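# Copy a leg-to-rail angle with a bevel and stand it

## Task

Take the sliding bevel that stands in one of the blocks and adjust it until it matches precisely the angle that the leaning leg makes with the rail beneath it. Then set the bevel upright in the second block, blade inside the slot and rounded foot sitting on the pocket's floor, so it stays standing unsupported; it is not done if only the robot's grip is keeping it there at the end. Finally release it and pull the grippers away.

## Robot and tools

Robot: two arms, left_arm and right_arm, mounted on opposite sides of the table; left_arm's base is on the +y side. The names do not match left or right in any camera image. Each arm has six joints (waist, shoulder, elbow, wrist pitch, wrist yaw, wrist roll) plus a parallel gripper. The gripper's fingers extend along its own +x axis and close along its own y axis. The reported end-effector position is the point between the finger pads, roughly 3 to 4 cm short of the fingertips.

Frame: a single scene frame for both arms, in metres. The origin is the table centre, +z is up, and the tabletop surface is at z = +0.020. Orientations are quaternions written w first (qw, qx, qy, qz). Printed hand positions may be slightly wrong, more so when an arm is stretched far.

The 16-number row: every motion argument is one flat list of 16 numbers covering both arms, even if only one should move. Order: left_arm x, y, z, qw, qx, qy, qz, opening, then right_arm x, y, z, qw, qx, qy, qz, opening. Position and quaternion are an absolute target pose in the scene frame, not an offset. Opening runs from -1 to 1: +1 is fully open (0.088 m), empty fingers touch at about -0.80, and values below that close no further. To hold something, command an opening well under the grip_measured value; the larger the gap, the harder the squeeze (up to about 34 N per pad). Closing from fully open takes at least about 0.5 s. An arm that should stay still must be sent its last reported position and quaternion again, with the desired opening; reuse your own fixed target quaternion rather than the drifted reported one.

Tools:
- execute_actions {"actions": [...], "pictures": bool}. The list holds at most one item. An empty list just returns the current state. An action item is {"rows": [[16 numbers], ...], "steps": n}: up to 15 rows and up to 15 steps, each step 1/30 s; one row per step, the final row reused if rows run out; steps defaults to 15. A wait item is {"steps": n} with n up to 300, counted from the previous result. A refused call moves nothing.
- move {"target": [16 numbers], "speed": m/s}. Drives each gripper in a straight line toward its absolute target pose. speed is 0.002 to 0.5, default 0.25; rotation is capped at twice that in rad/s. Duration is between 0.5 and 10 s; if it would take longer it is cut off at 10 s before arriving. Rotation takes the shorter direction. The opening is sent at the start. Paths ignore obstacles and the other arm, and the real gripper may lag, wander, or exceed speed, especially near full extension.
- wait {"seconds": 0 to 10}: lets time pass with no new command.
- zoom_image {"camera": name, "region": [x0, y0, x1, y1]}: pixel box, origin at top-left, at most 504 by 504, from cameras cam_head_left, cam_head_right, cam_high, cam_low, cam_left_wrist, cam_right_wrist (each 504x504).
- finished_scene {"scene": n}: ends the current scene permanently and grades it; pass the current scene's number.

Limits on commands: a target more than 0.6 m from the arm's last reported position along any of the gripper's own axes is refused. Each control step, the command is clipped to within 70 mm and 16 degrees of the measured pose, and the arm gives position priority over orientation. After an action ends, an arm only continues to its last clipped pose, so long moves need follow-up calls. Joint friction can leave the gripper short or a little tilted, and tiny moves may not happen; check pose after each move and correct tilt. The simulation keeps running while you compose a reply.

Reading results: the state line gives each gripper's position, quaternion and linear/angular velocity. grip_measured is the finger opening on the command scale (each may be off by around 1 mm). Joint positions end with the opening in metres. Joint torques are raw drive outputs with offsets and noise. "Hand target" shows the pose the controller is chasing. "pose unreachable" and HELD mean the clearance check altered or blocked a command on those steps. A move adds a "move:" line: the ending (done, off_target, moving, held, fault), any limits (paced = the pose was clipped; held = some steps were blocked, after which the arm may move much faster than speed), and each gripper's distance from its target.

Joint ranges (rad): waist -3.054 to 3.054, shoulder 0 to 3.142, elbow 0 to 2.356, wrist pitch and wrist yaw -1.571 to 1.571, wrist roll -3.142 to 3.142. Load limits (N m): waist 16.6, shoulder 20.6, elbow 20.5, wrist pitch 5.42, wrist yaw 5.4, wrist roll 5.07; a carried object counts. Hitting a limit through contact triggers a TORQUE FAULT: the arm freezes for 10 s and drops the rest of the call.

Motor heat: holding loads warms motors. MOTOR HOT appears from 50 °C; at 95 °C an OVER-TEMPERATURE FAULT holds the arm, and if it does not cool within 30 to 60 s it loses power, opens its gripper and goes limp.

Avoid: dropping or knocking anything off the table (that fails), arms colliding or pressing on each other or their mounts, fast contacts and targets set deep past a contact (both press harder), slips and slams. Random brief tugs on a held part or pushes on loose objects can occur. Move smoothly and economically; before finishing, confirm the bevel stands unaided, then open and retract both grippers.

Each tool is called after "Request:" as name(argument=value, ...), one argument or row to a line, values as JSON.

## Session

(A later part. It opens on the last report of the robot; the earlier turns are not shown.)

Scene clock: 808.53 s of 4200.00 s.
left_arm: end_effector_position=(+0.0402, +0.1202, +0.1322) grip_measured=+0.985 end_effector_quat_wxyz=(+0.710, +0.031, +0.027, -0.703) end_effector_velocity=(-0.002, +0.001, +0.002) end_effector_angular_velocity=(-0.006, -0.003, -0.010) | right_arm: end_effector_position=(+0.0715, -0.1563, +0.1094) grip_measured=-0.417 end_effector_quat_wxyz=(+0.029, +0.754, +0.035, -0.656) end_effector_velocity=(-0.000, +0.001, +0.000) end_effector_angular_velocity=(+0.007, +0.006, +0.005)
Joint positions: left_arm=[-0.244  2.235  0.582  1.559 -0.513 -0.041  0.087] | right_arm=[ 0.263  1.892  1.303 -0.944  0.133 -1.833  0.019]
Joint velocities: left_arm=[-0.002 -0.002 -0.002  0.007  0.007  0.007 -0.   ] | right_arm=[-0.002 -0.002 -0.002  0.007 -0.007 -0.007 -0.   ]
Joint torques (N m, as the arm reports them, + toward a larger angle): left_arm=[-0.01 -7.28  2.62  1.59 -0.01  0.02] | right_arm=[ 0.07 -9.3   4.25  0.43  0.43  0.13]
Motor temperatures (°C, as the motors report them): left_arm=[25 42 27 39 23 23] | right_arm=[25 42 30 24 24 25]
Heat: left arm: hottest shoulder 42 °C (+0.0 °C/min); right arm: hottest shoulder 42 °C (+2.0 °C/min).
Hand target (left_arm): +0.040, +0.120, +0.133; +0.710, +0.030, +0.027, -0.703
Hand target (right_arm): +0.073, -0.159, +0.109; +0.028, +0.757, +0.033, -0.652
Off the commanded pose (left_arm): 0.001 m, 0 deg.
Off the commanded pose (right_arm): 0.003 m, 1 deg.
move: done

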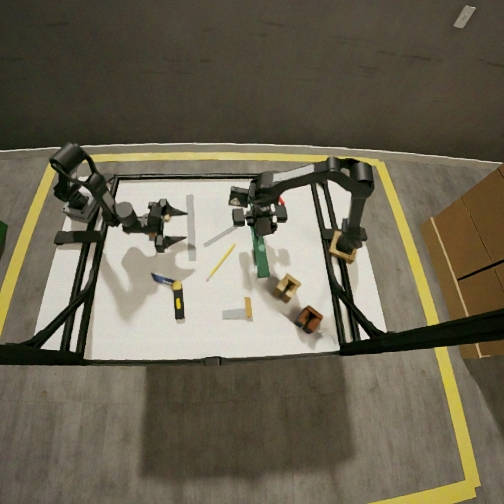

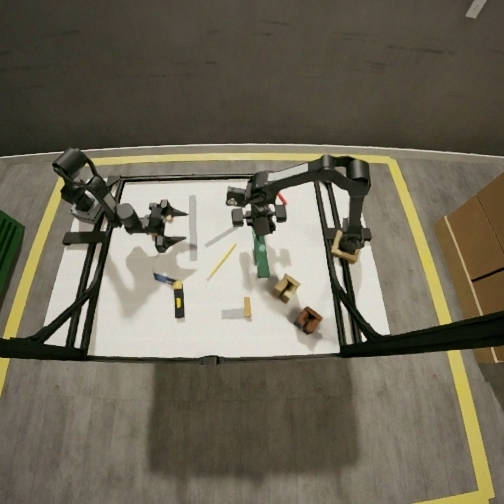

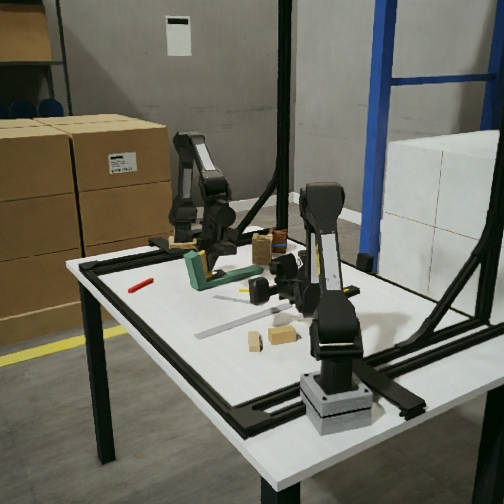

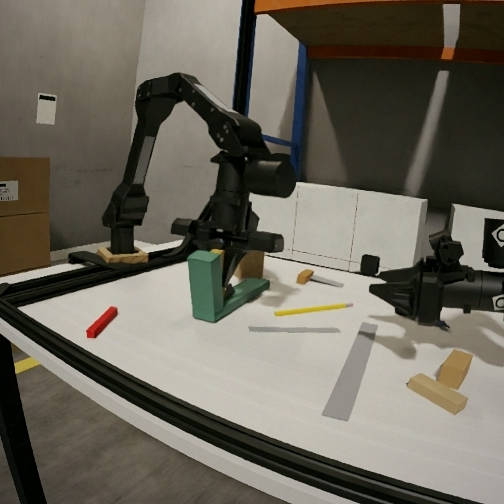

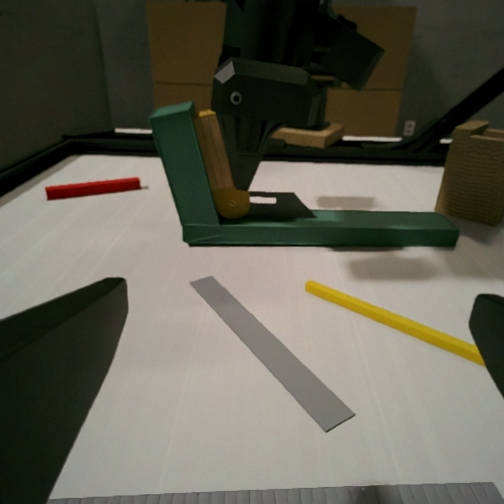

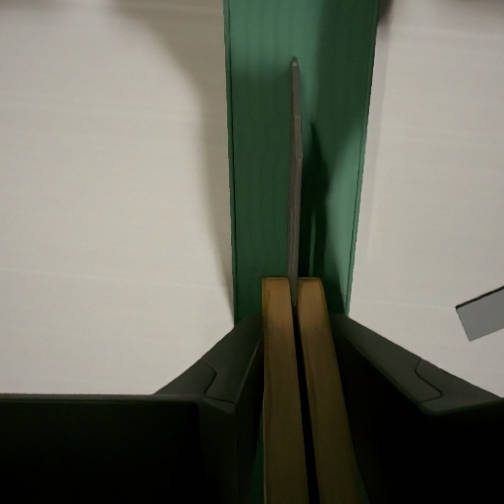

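Request:
move(
  target=[0.04,0.12,0.133,0.710,0.030,0.027,-0.703,1, 0.0750,-0.1590,0.1085,0.0284,0.7568,0.0330,-0.6521,-0.8],
  speed=0.004,
)

Request:
zoom_image(
  camera="cam_left_wrist",
  region=[170, 90, 300, 240],
)

Scene clock: 822.80 s of 4200.00 s.
left_arm: end_effector_position=(+0.0402, +0.1202, +0.1322) grip_measured=+0.985 end_effector_quat_wxyz=(+0.710, +0.031, +0.027, -0.703) end_effector_velocity=(-0.002, +0.001, +0.002) end_effector_angular_velocity=(-0.006, -0.003, -0.010) | right_arm: end_effector_position=(+0.0715, -0.1562, +0.1096) grip_measured=-0.417 end_effector_quat_wxyz=(+0.029, +0.755, +0.036, -0.654) end_effector_velocity=(-0.000, +0.001, +0.002) end_effector_angular_velocity=(+0.010, +0.005, +0.020)
Joint positions: left_arm=[-0.244  2.235  0.582  1.559 -0.513 -0.041  0.087] | right_arm=[ 0.264  1.89   1.301 -0.941  0.136 -1.832  0.019]
Joint velocities: left_arm=[-0.002 -0.002 -0.002  0.007  0.007  0.007 -0.   ] | right_arm=[-0.002 -0.007 -0.002  0.007 -0.007 -0.022  0.   ]
Joint torques (N m, as the arm reports them, + toward a larger angle): left_arm=[-0.04 -7.3   2.63  1.58 -0.01  0.02] | right_arm=[-0.67 -8.88  4.48  0.43  0.31 -0.09]
Motor temperatures (°C, as the motors report them): left_arm=[25 42 27 39 23 23] | right_arm=[25 42 30 24 24 25]
Heat: left arm: hottest shoulder 42 °C (+0.0 °C/min); right arm: hottest shoulder 42 °C (+1.0 °C/min).
Hand target (left_arm): +0.040, +0.120, +0.133; +0.710, +0.030, +0.027, -0.703
Hand target (right_arm): +0.075, -0.159, +0.109; +0.028, +0.757, +0.033, -0.652
Off the commanded pose (left_arm): 0.001 m, 0 deg.
Off the commanded pose (right_arm): 0.005 m, 1 deg.
move: done

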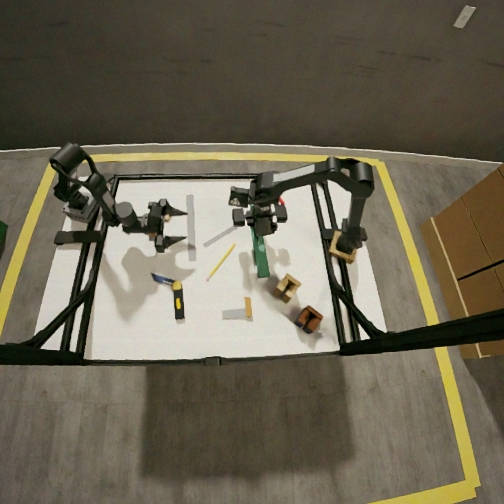

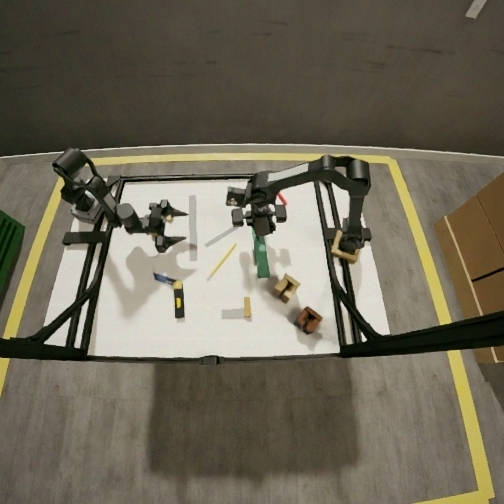

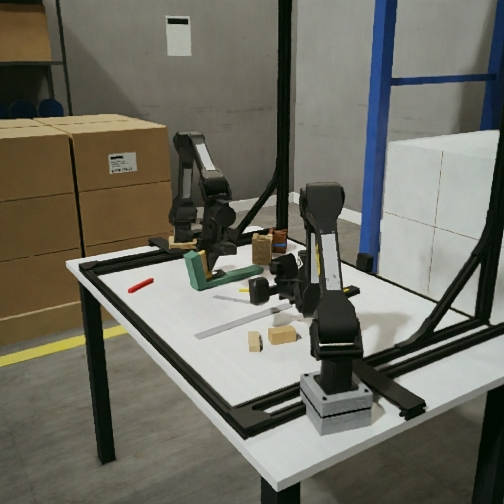

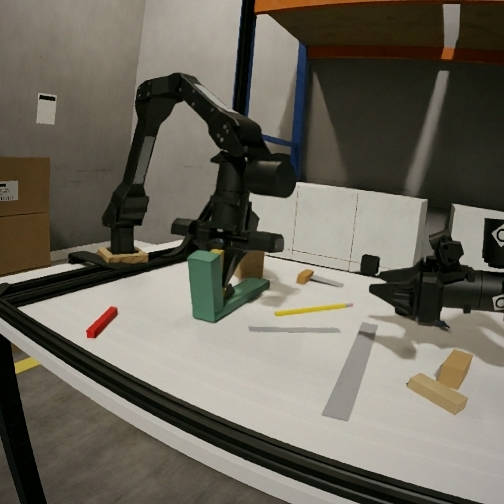

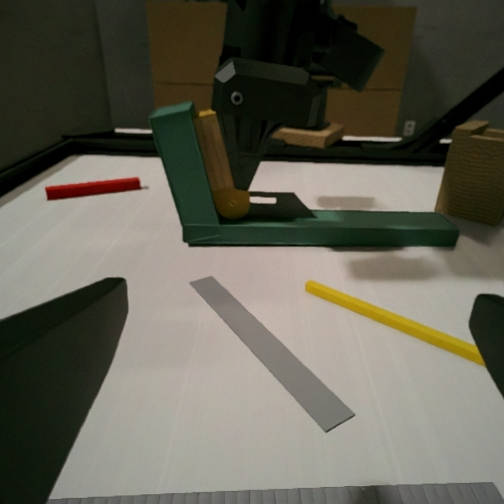

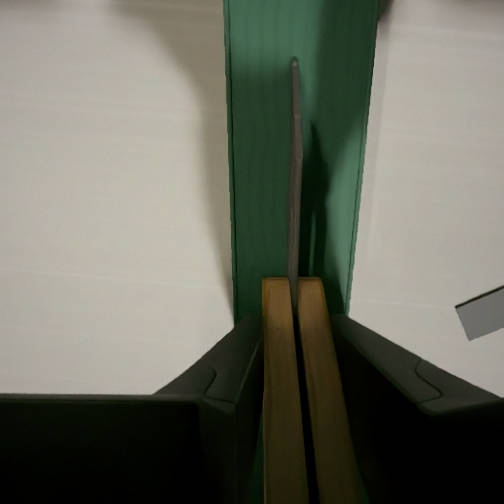

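Region (170, 90, 300, 240) of cam_left_wrist's 504x504 image, scaled by 3.360, with more detail than that image has; it fills the left 437 columns of this view, and the rest is white.

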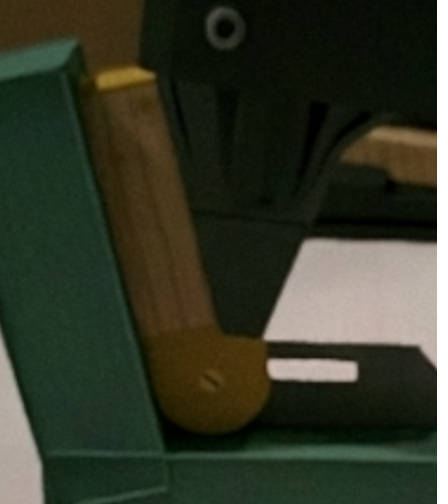

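Request:
execute_actions(
  actions=[],
)

Scene clock: 863.80 s of 4200.00 s.
left_arm: end_effector_position=(+0.0401, +0.1202, +0.1323) grip_measured=+0.985 end_effector_quat_wxyz=(+0.710, +0.031, +0.027, -0.703) end_effector_velocity=(+0.001, +0.002, -0.001) end_effector_angular_velocity=(+0.005, +0.017, +0.016) | right_arm: end_effector_position=(+0.0715, -0.1564, +0.1096) grip_measured=-0.417 end_effector_quat_wxyz=(+0.028, +0.755, +0.037, -0.654) end_effector_velocity=(-0.001, -0.002, -0.000) end_effector_angular_velocity=(-0.007, +0.008, +0.005)
Joint positions: left_arm=[-0.244  2.235  0.582  1.558 -0.512 -0.041  0.087] | right_arm=[ 0.264  1.887  1.297 -0.938  0.136 -1.833  0.019]
Joint velocities: left_arm=[-0.007 -0.002 -0.002 -0.007 -0.022 -0.022  0.   ] | right_arm=[-0.002 -0.002 -0.002 -0.007 -0.007 -0.007 -0.   ]
Joint torques (N m, as the arm reports them, + toward a larger angle): left_arm=[-0.03 -7.28  2.61  1.58 -0.01  0.02] | right_arm=[-0.63 -8.55  4.97  0.21  0.31 -0.05]
Motor temperatures (°C, as the motors report them): left_arm=[25 42 27 39 23 23] | right_arm=[25 41 30 24 24 25]
Heat: left arm: hottest shoulder 42 °C (+0.0 °C/min); right arm: hottest shoulder 41 °C (-1.0 °C/min).
Hand target (left_arm): +0.040, +0.120, +0.133; +0.710, +0.030, +0.027, -0.703
Hand target (right_arm): +0.075, -0.159, +0.109; +0.028, +0.757, +0.033, -0.652
Off the commanded pose (left_arm): 0.001 m, 0 deg.
Off the commanded pose (right_arm): 0.004 m, 1 deg.
Steps of this call (steps 1 to 1230: nothing new was sent). Readings (end_effector_position):
1: left_arm (+0.0402, +0.1202, +0.1322) | right_arm (+0.0715, -0.1562, +0.1096)
2: left_arm (+0.0402, +0.1202, +0.1322) | right_arm (+0.0715, -0.1562, +0.1096)
4: left_arm (+0.0402, +0.1202, +0.1322) | right_arm (+0.0715, -0.1562, +0.1096)
8: left_arm (+0.0402, +0.1202, +0.1322) | right_arm (+0.0715, -0.1562, +0.1096)
1230: the state above

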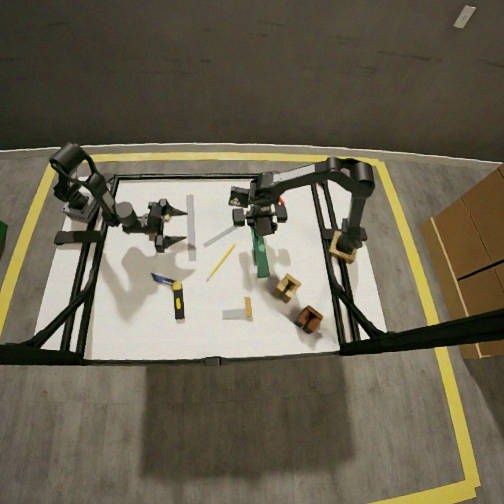

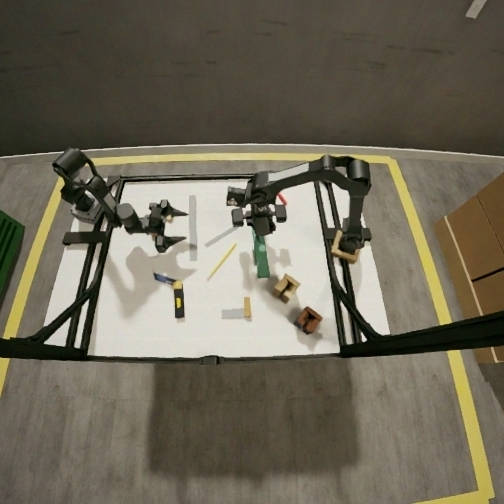

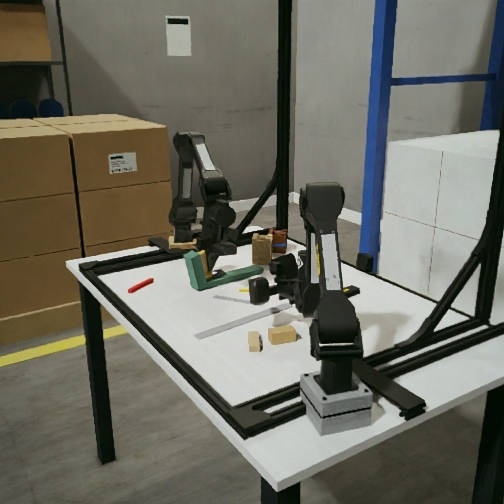

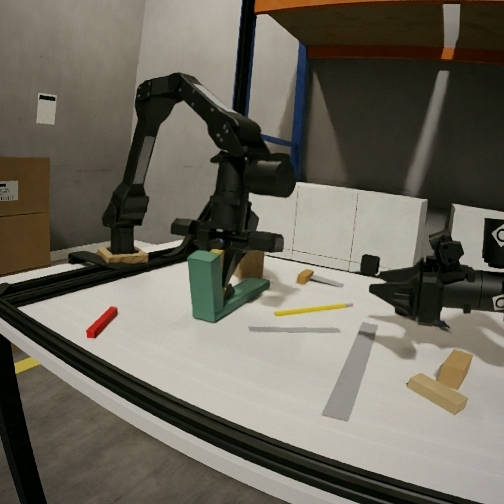

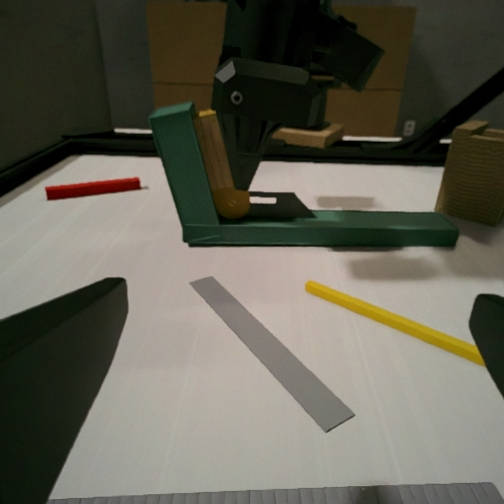

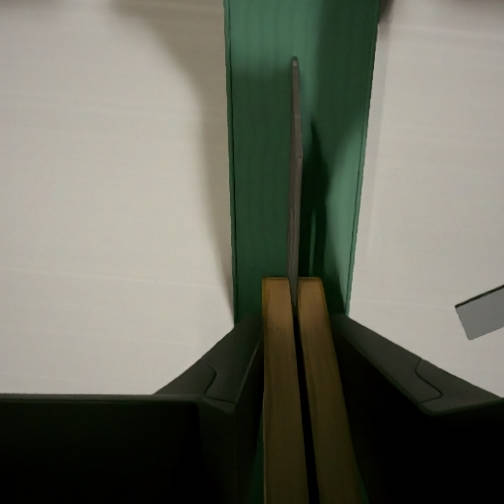

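Request:
zoom_image(
  camera="cam_left_wrist",
  region=[140, 50, 340, 250],
)

Region (140, 50, 340, 250) of cam_left_wrist's 504x504 image, scaled by 2.520, with more detail than that image has.

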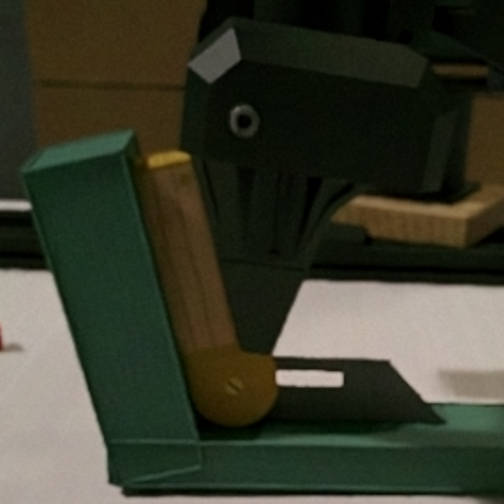

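Request:
move(
  target=[0.040,0.120,0.133,0.710,0.030,0.027,-0.703,1, 0.0722,-0.1575,0.1090,0.0284,0.7560,0.0345,-0.6530,-0.8],
  speed=0.005,
)

Request:
move(
  target=[0.040,0.120,0.133,0.710,0.030,0.027,-0.703,1, 0.0722,-0.1575,0.1090,0.0284,0.7560,0.0345,-0.6530,-0.2],
  speed=0.005,
)

Scene clock: 924.67 s of 4200.00 s.
left_arm: end_effector_position=(+0.0401, +0.1202, +0.1323) grip_measured=+0.985 end_effector_quat_wxyz=(+0.710, +0.031, +0.027, -0.703) end_effector_velocity=(-0.004, +0.001, +0.002) end_effector_angular_velocity=(-0.006, +0.011, -0.014) | right_arm: end_effector_position=(+0.0717, -0.1571, +0.1094) grip_measured=-0.417 end_effector_quat_wxyz=(+0.029, +0.755, +0.037, -0.654) end_effector_velocity=(-0.001, -0.002, -0.000) end_effector_angular_velocity=(-0.007, +0.008, +0.005)
Joint positions: left_arm=[-0.244  2.235  0.582  1.558 -0.512 -0.041  0.087] | right_arm=[ 0.264  1.886  1.294 -0.937  0.137 -1.834  0.019]
Joint velocities: left_arm=[-0.007 -0.002 -0.002  0.007  0.007 -0.007 -0.   ] | right_arm=[-0.002 -0.002 -0.002 -0.007 -0.007 -0.007 -0.   ]
Joint torques (N m, as the arm reports them, + toward a larger angle): left_arm=[-0.04 -7.24  2.62  1.6  -0.02  0.02] | right_arm=[ 0.01 -8.08  5.93  0.    0.19  0.12]
Motor temperatures (°C, as the motors report them): left_arm=[25 42 27 39 23 23] | right_arm=[25 41 30 23 24 25]
Heat: left arm: hottest shoulder 42 °C (+0.0 °C/min); right arm: hottest shoulder 41 °C (+0.0 °C/min).
Hand target (left_arm): +0.040, +0.120, +0.133; +0.710, +0.030, +0.027, -0.703
Hand target (right_arm): +0.072, -0.158, +0.109; +0.029, +0.756, +0.034, -0.653
Off the commanded pose (left_arm): 0.001 m, 0 deg.
Off the commanded pose (right_arm): 0.001 m, 0 deg.
move: done

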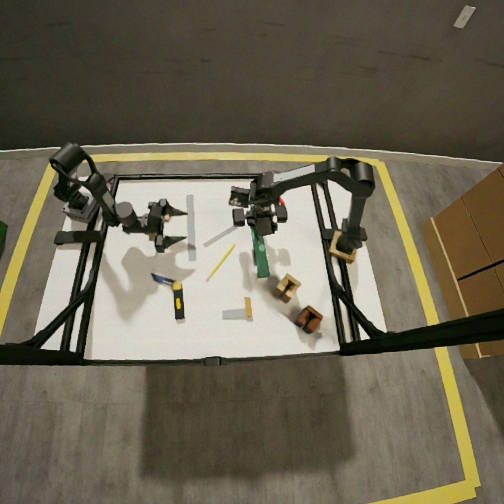

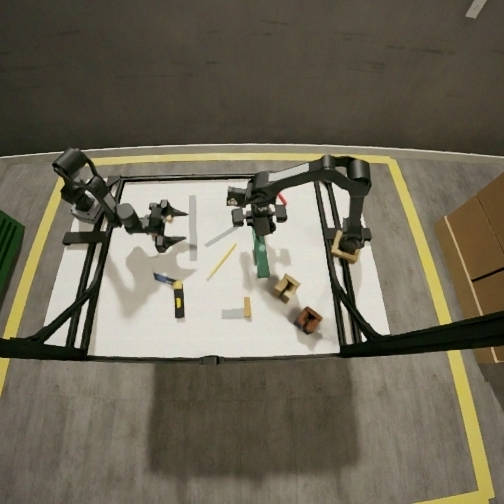

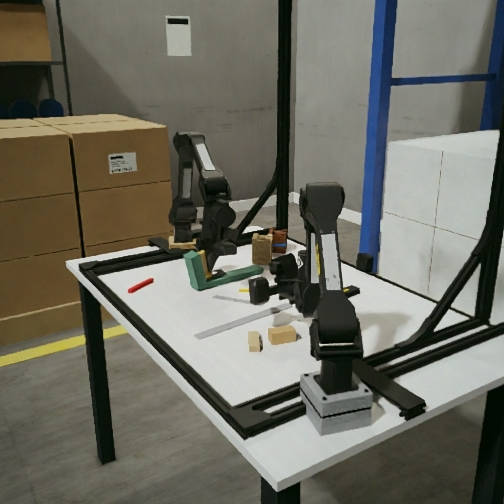

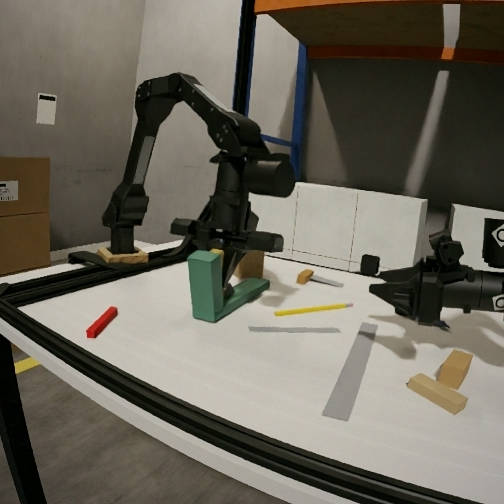

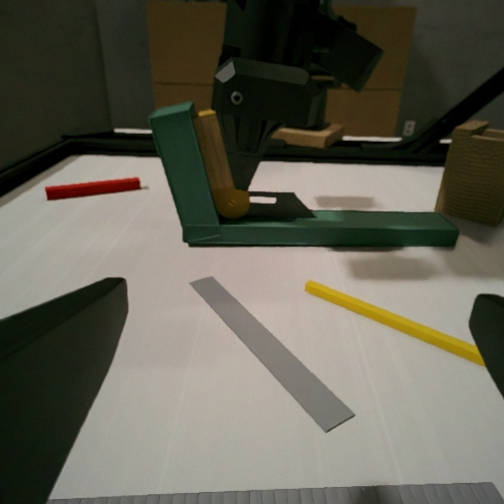

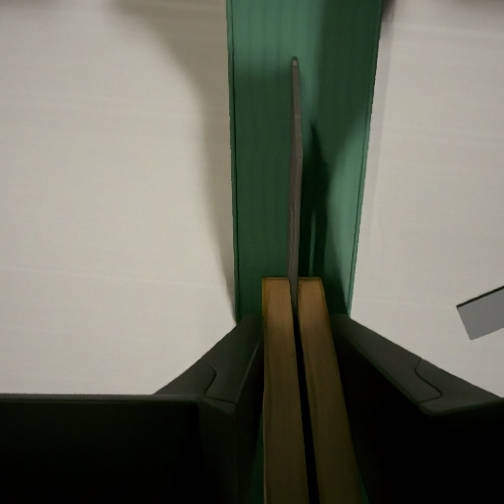

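Scene clock: 925.53 s of 4200.00 s.
left_arm: end_effector_position=(+0.0401, +0.1202, +0.1323) grip_measured=+0.985 end_effector_quat_wxyz=(+0.710, +0.031, +0.027, -0.703) end_effector_velocity=(+0.002, +0.000, +0.004) end_effector_angular_velocity=(-0.012, +0.011, +0.020) | right_arm: end_effector_position=(+0.0718, -0.1571, +0.1095) grip_measured=-0.200 end_effector_quat_wxyz=(+0.029, +0.755, +0.037, -0.654) end_effector_velocity=(-0.002, -0.000, +0.001) end_effector_angular_velocity=(-0.000, +0.008, -0.004)
Joint positions: left_arm=[-0.244  2.235  0.582  1.558 -0.512 -0.041  0.087] | right_arm=[ 0.264  1.886  1.294 -0.937  0.138 -1.834  0.029]
Joint velocities: left_arm=[-0.002 -0.007 -0.002  0.007 -0.022 -0.007  0.   ] | right_arm=[ 0.002 -0.002  0.002 -0.007 -0.007  0.007 -0.   ]
Joint torques (N m, as the arm reports them, + toward a larger angle): left_arm=[-0.03 -7.26  2.63  1.6  -0.02  0.01] | right_arm=[ 0.01 -8.13  5.95  0.01  0.14  0.13]
Motor temperatures (°C, as the motors report them): left_arm=[25 42 27 39 23 23] | right_arm=[25 41 30 23 24 25]
Heat: left arm: hottest shoulder 42 °C (+0.0 °C/min); right arm: hottest shoulder 41 °C (+0.0 °C/min).
Hand target (left_arm): +0.040, +0.120, +0.133; +0.710, +0.030, +0.027, -0.703
Hand target (right_arm): +0.072, -0.157, +0.109; +0.028, +0.756, +0.035, -0.653
Off the commanded pose (left_arm): 0.001 m, 0 deg.
Off the commanded pose (right_arm): 0.001 m, 0 deg.
move: done

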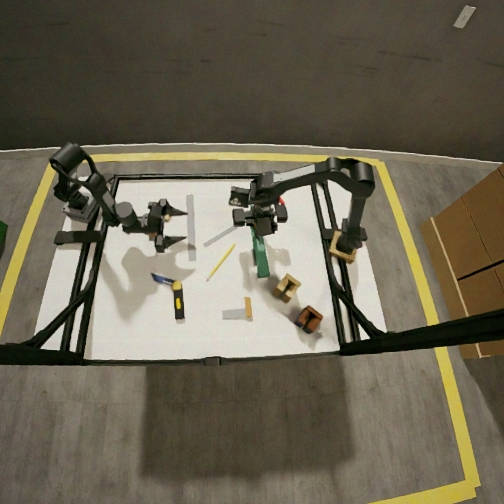

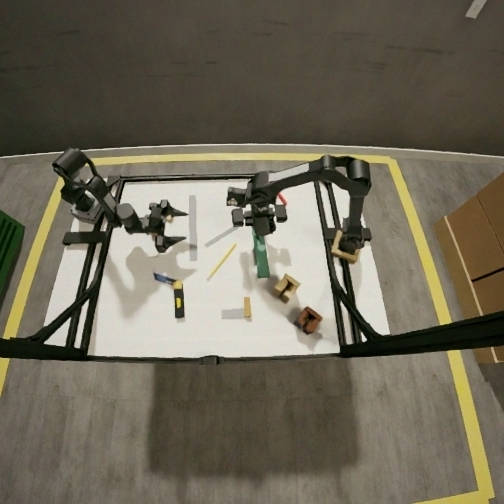

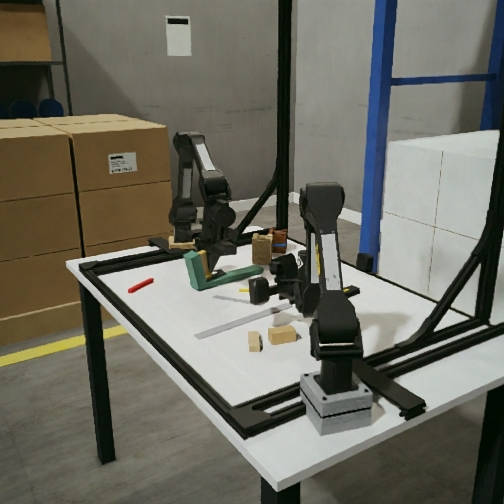

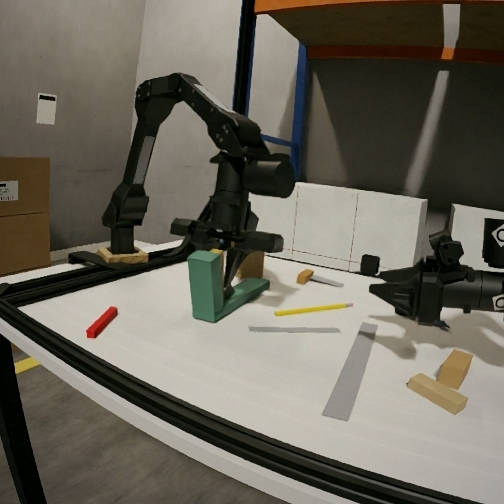

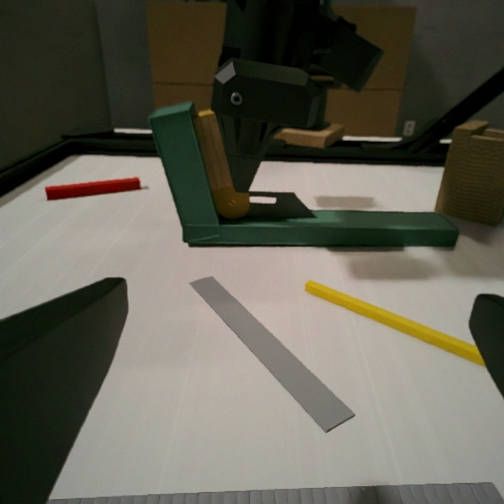

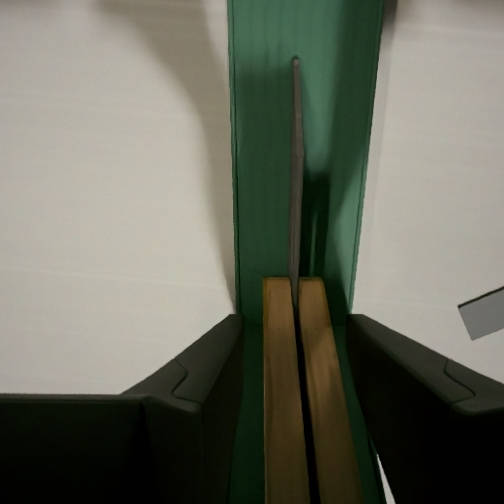

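Request:
move(
  target=[0.040,0.120,0.133,0.710,0.030,0.027,-0.703,1, 0.0860,-0.1562,0.1300,0.0300,0.7247,0.0316,-0.6877,-0.2],
  speed=0.01,
)

Request:
zoom_image(
  camera="cam_left_wrist",
  region=[140, 50, 340, 250],
)

Scene clock: 935.27 s of 4200.00 s.
left_arm: end_effector_position=(+0.0401, +0.1202, +0.1323) grip_measured=+0.985 end_effector_quat_wxyz=(+0.710, +0.031, +0.027, -0.703) end_effector_velocity=(+0.000, +0.001, -0.001) end_effector_angular_velocity=(+0.006, +0.003, +0.005) | right_arm: end_effector_position=(+0.0849, -0.1579, +0.1316) grip_measured=-0.200 end_effector_quat_wxyz=(+0.028, +0.726, +0.033, -0.686) end_effector_velocity=(-0.003, -0.003, -0.000) end_effector_angular_velocity=(-0.017, +0.027, +0.005)
Joint positions: left_arm=[-0.244  2.235  0.582  1.558 -0.512 -0.041  0.087] | right_arm=[ 0.19   1.886  1.392 -1.056  0.053 -1.899  0.029]
Joint velocities: left_arm=[-0.002 -0.002 -0.002 -0.007 -0.007 -0.007 -0.   ] | right_arm=[-0.002  0.002  0.002 -0.022 -0.022 -0.007 -0.   ]
Joint torques (N m, as the arm reports them, + toward a larger angle): left_arm=[-0.03 -7.26  2.62  1.6  -0.02  0.01] | right_arm=[-0.28 -6.94  7.47 -0.05 -0.16 -0.1 ]
Motor temperatures (°C, as the motors report them): left_arm=[25 42 27 39 23 23] | right_arm=[25 40 31 23 24 25]
Heat: left arm: hottest shoulder 42 °C (+0.0 °C/min); right arm: hottest shoulder 40 °C (-1.0 °C/min).
Hand target (left_arm): +0.040, +0.120, +0.133; +0.710, +0.030, +0.027, -0.703
Hand target (right_arm): +0.086, -0.156, +0.130; +0.030, +0.725, +0.032, -0.688
Off the commanded pose (left_arm): 0.001 m, 0 deg.
Off the commanded pose (right_arm): 0.003 m, 0 deg.
After step 90, 1.90 s passed at rest.
move: done

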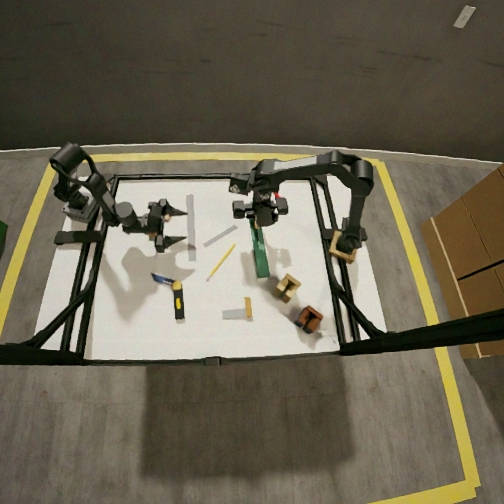

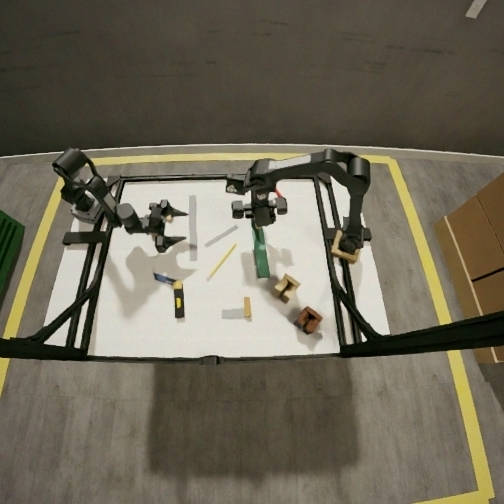

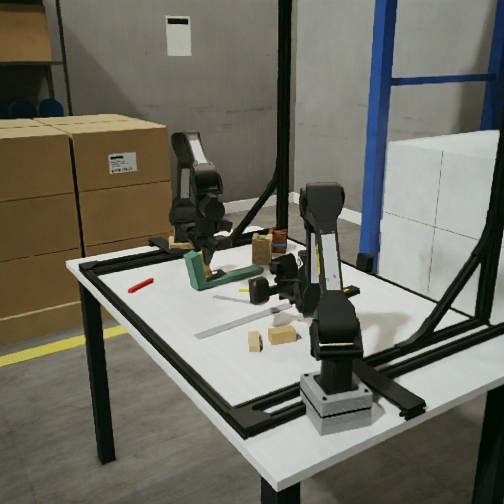

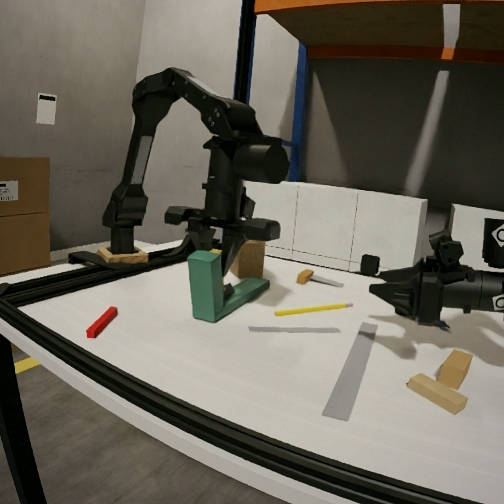

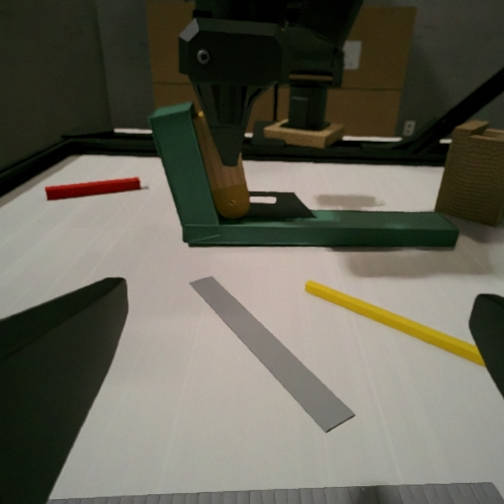

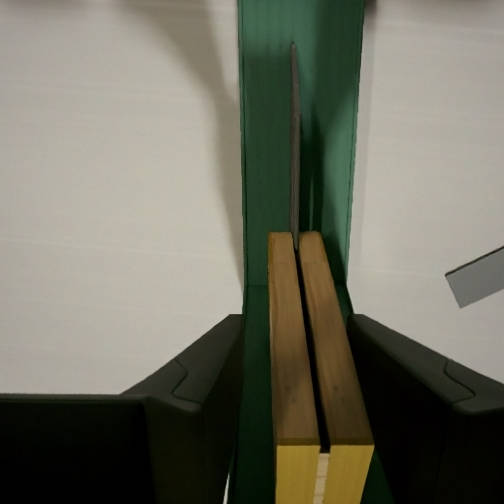

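Region (140, 50, 340, 250) of cam_left_wrist's 504x504 image, scaled by 2.520, with more detail than that image has.

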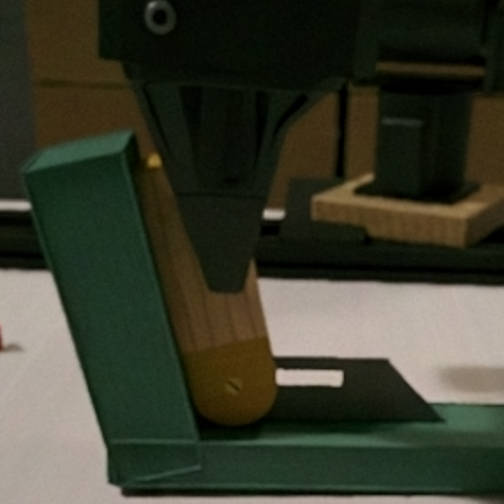

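Request:
move(
  target=[0.040,0.120,0.133,0.710,0.030,0.027,-0.703,1, 0.0855,-0.1540,0.1300,0.0310,0.7247,0.0320,-0.6877,-0.2],
  speed=0.005,
)

Scene clock: 946.10 s of 4200.00 s.
left_arm: end_effector_position=(+0.0401, +0.1202, +0.1323) grip_measured=+0.985 end_effector_quat_wxyz=(+0.710, +0.031, +0.027, -0.703) end_effector_velocity=(+0.002, -0.000, +0.002) end_effector_angular_velocity=(-0.007, +0.010, +0.010) | right_arm: end_effector_position=(+0.0852, -0.1563, +0.1314) grip_measured=-0.200 end_effector_quat_wxyz=(+0.029, +0.726, +0.032, -0.686) end_effector_velocity=(+0.002, +0.002, -0.000) end_effector_angular_velocity=(+0.006, -0.009, -0.010)
Joint positions: left_arm=[-0.244  2.235  0.582  1.558 -0.512 -0.041  0.087] | right_arm=[ 0.19   1.893  1.402 -1.059  0.053 -1.899  0.029]
Joint velocities: left_arm=[ 0.002 -0.002 -0.002  0.007 -0.007 -0.007 -0.   ] | right_arm=[-0.002  0.002  0.002  0.007  0.007  0.007 -0.   ]
Joint torques (N m, as the arm reports them, + toward a larger angle): left_arm=[-0.02 -7.26  2.62  1.61 -0.02  0.01] | right_arm=[ 0.   -6.96  7.35 -0.06 -0.13 -0.06]
Motor temperatures (°C, as the motors report them): left_arm=[25 42 27 40 23 23] | right_arm=[25 40 32 23 24 25]
Heat: left arm: hottest shoulder 42 °C (+0.0 °C/min); right arm: hottest shoulder 40 °C (-1.0 °C/min).
Hand target (left_arm): +0.040, +0.120, +0.133; +0.710, +0.030, +0.027, -0.703
Hand target (right_arm): +0.085, -0.154, +0.130; +0.031, +0.725, +0.032, -0.688
Off the commanded pose (left_arm): 0.001 m, 0 deg.
Off the commanded pose (right_arm): 0.003 m, 0 deg.
After step 90, 6.77 s passed at rest.
move: done

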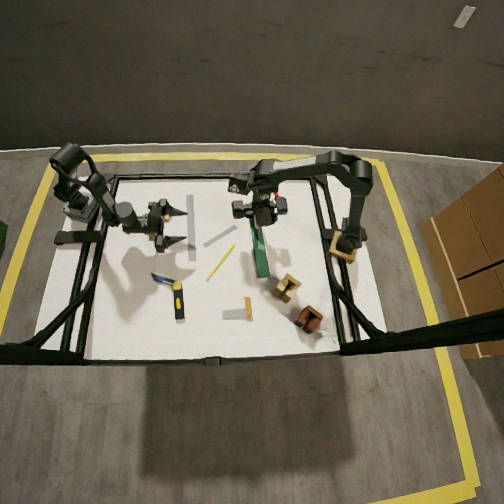

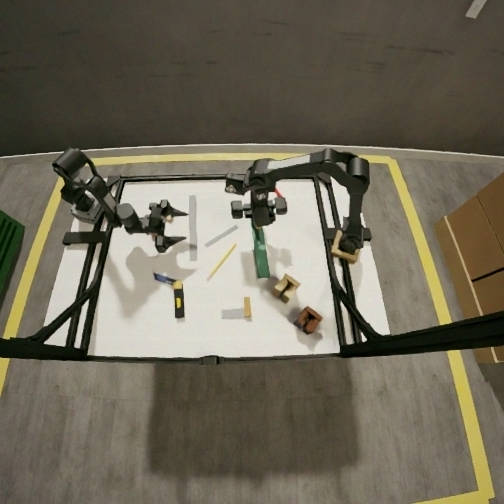

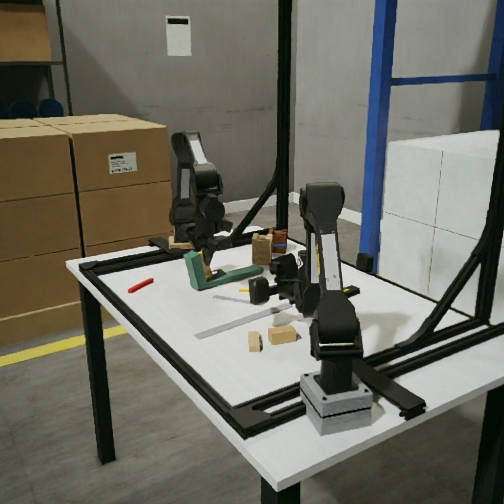

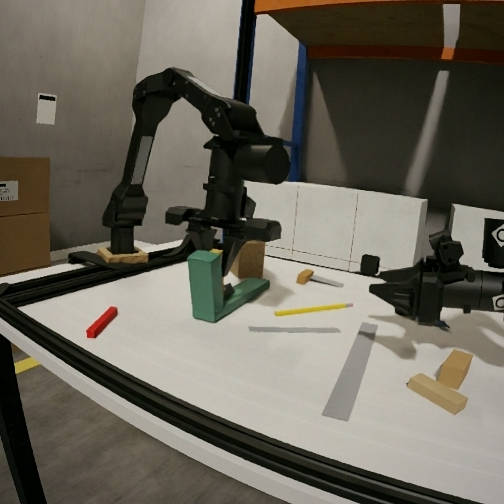

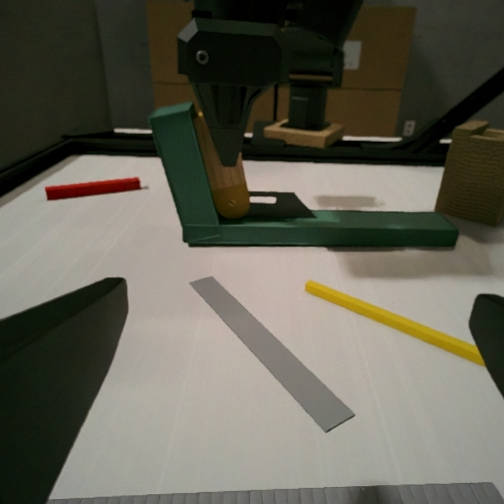

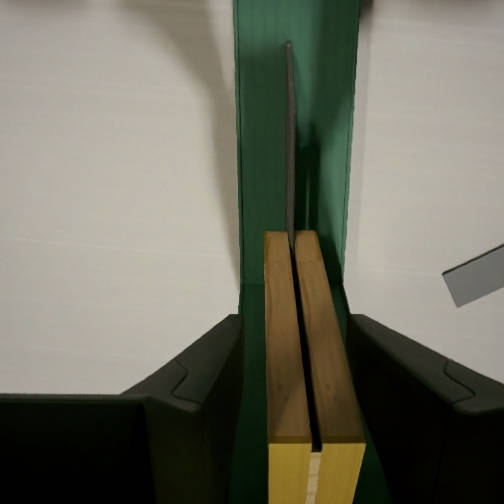

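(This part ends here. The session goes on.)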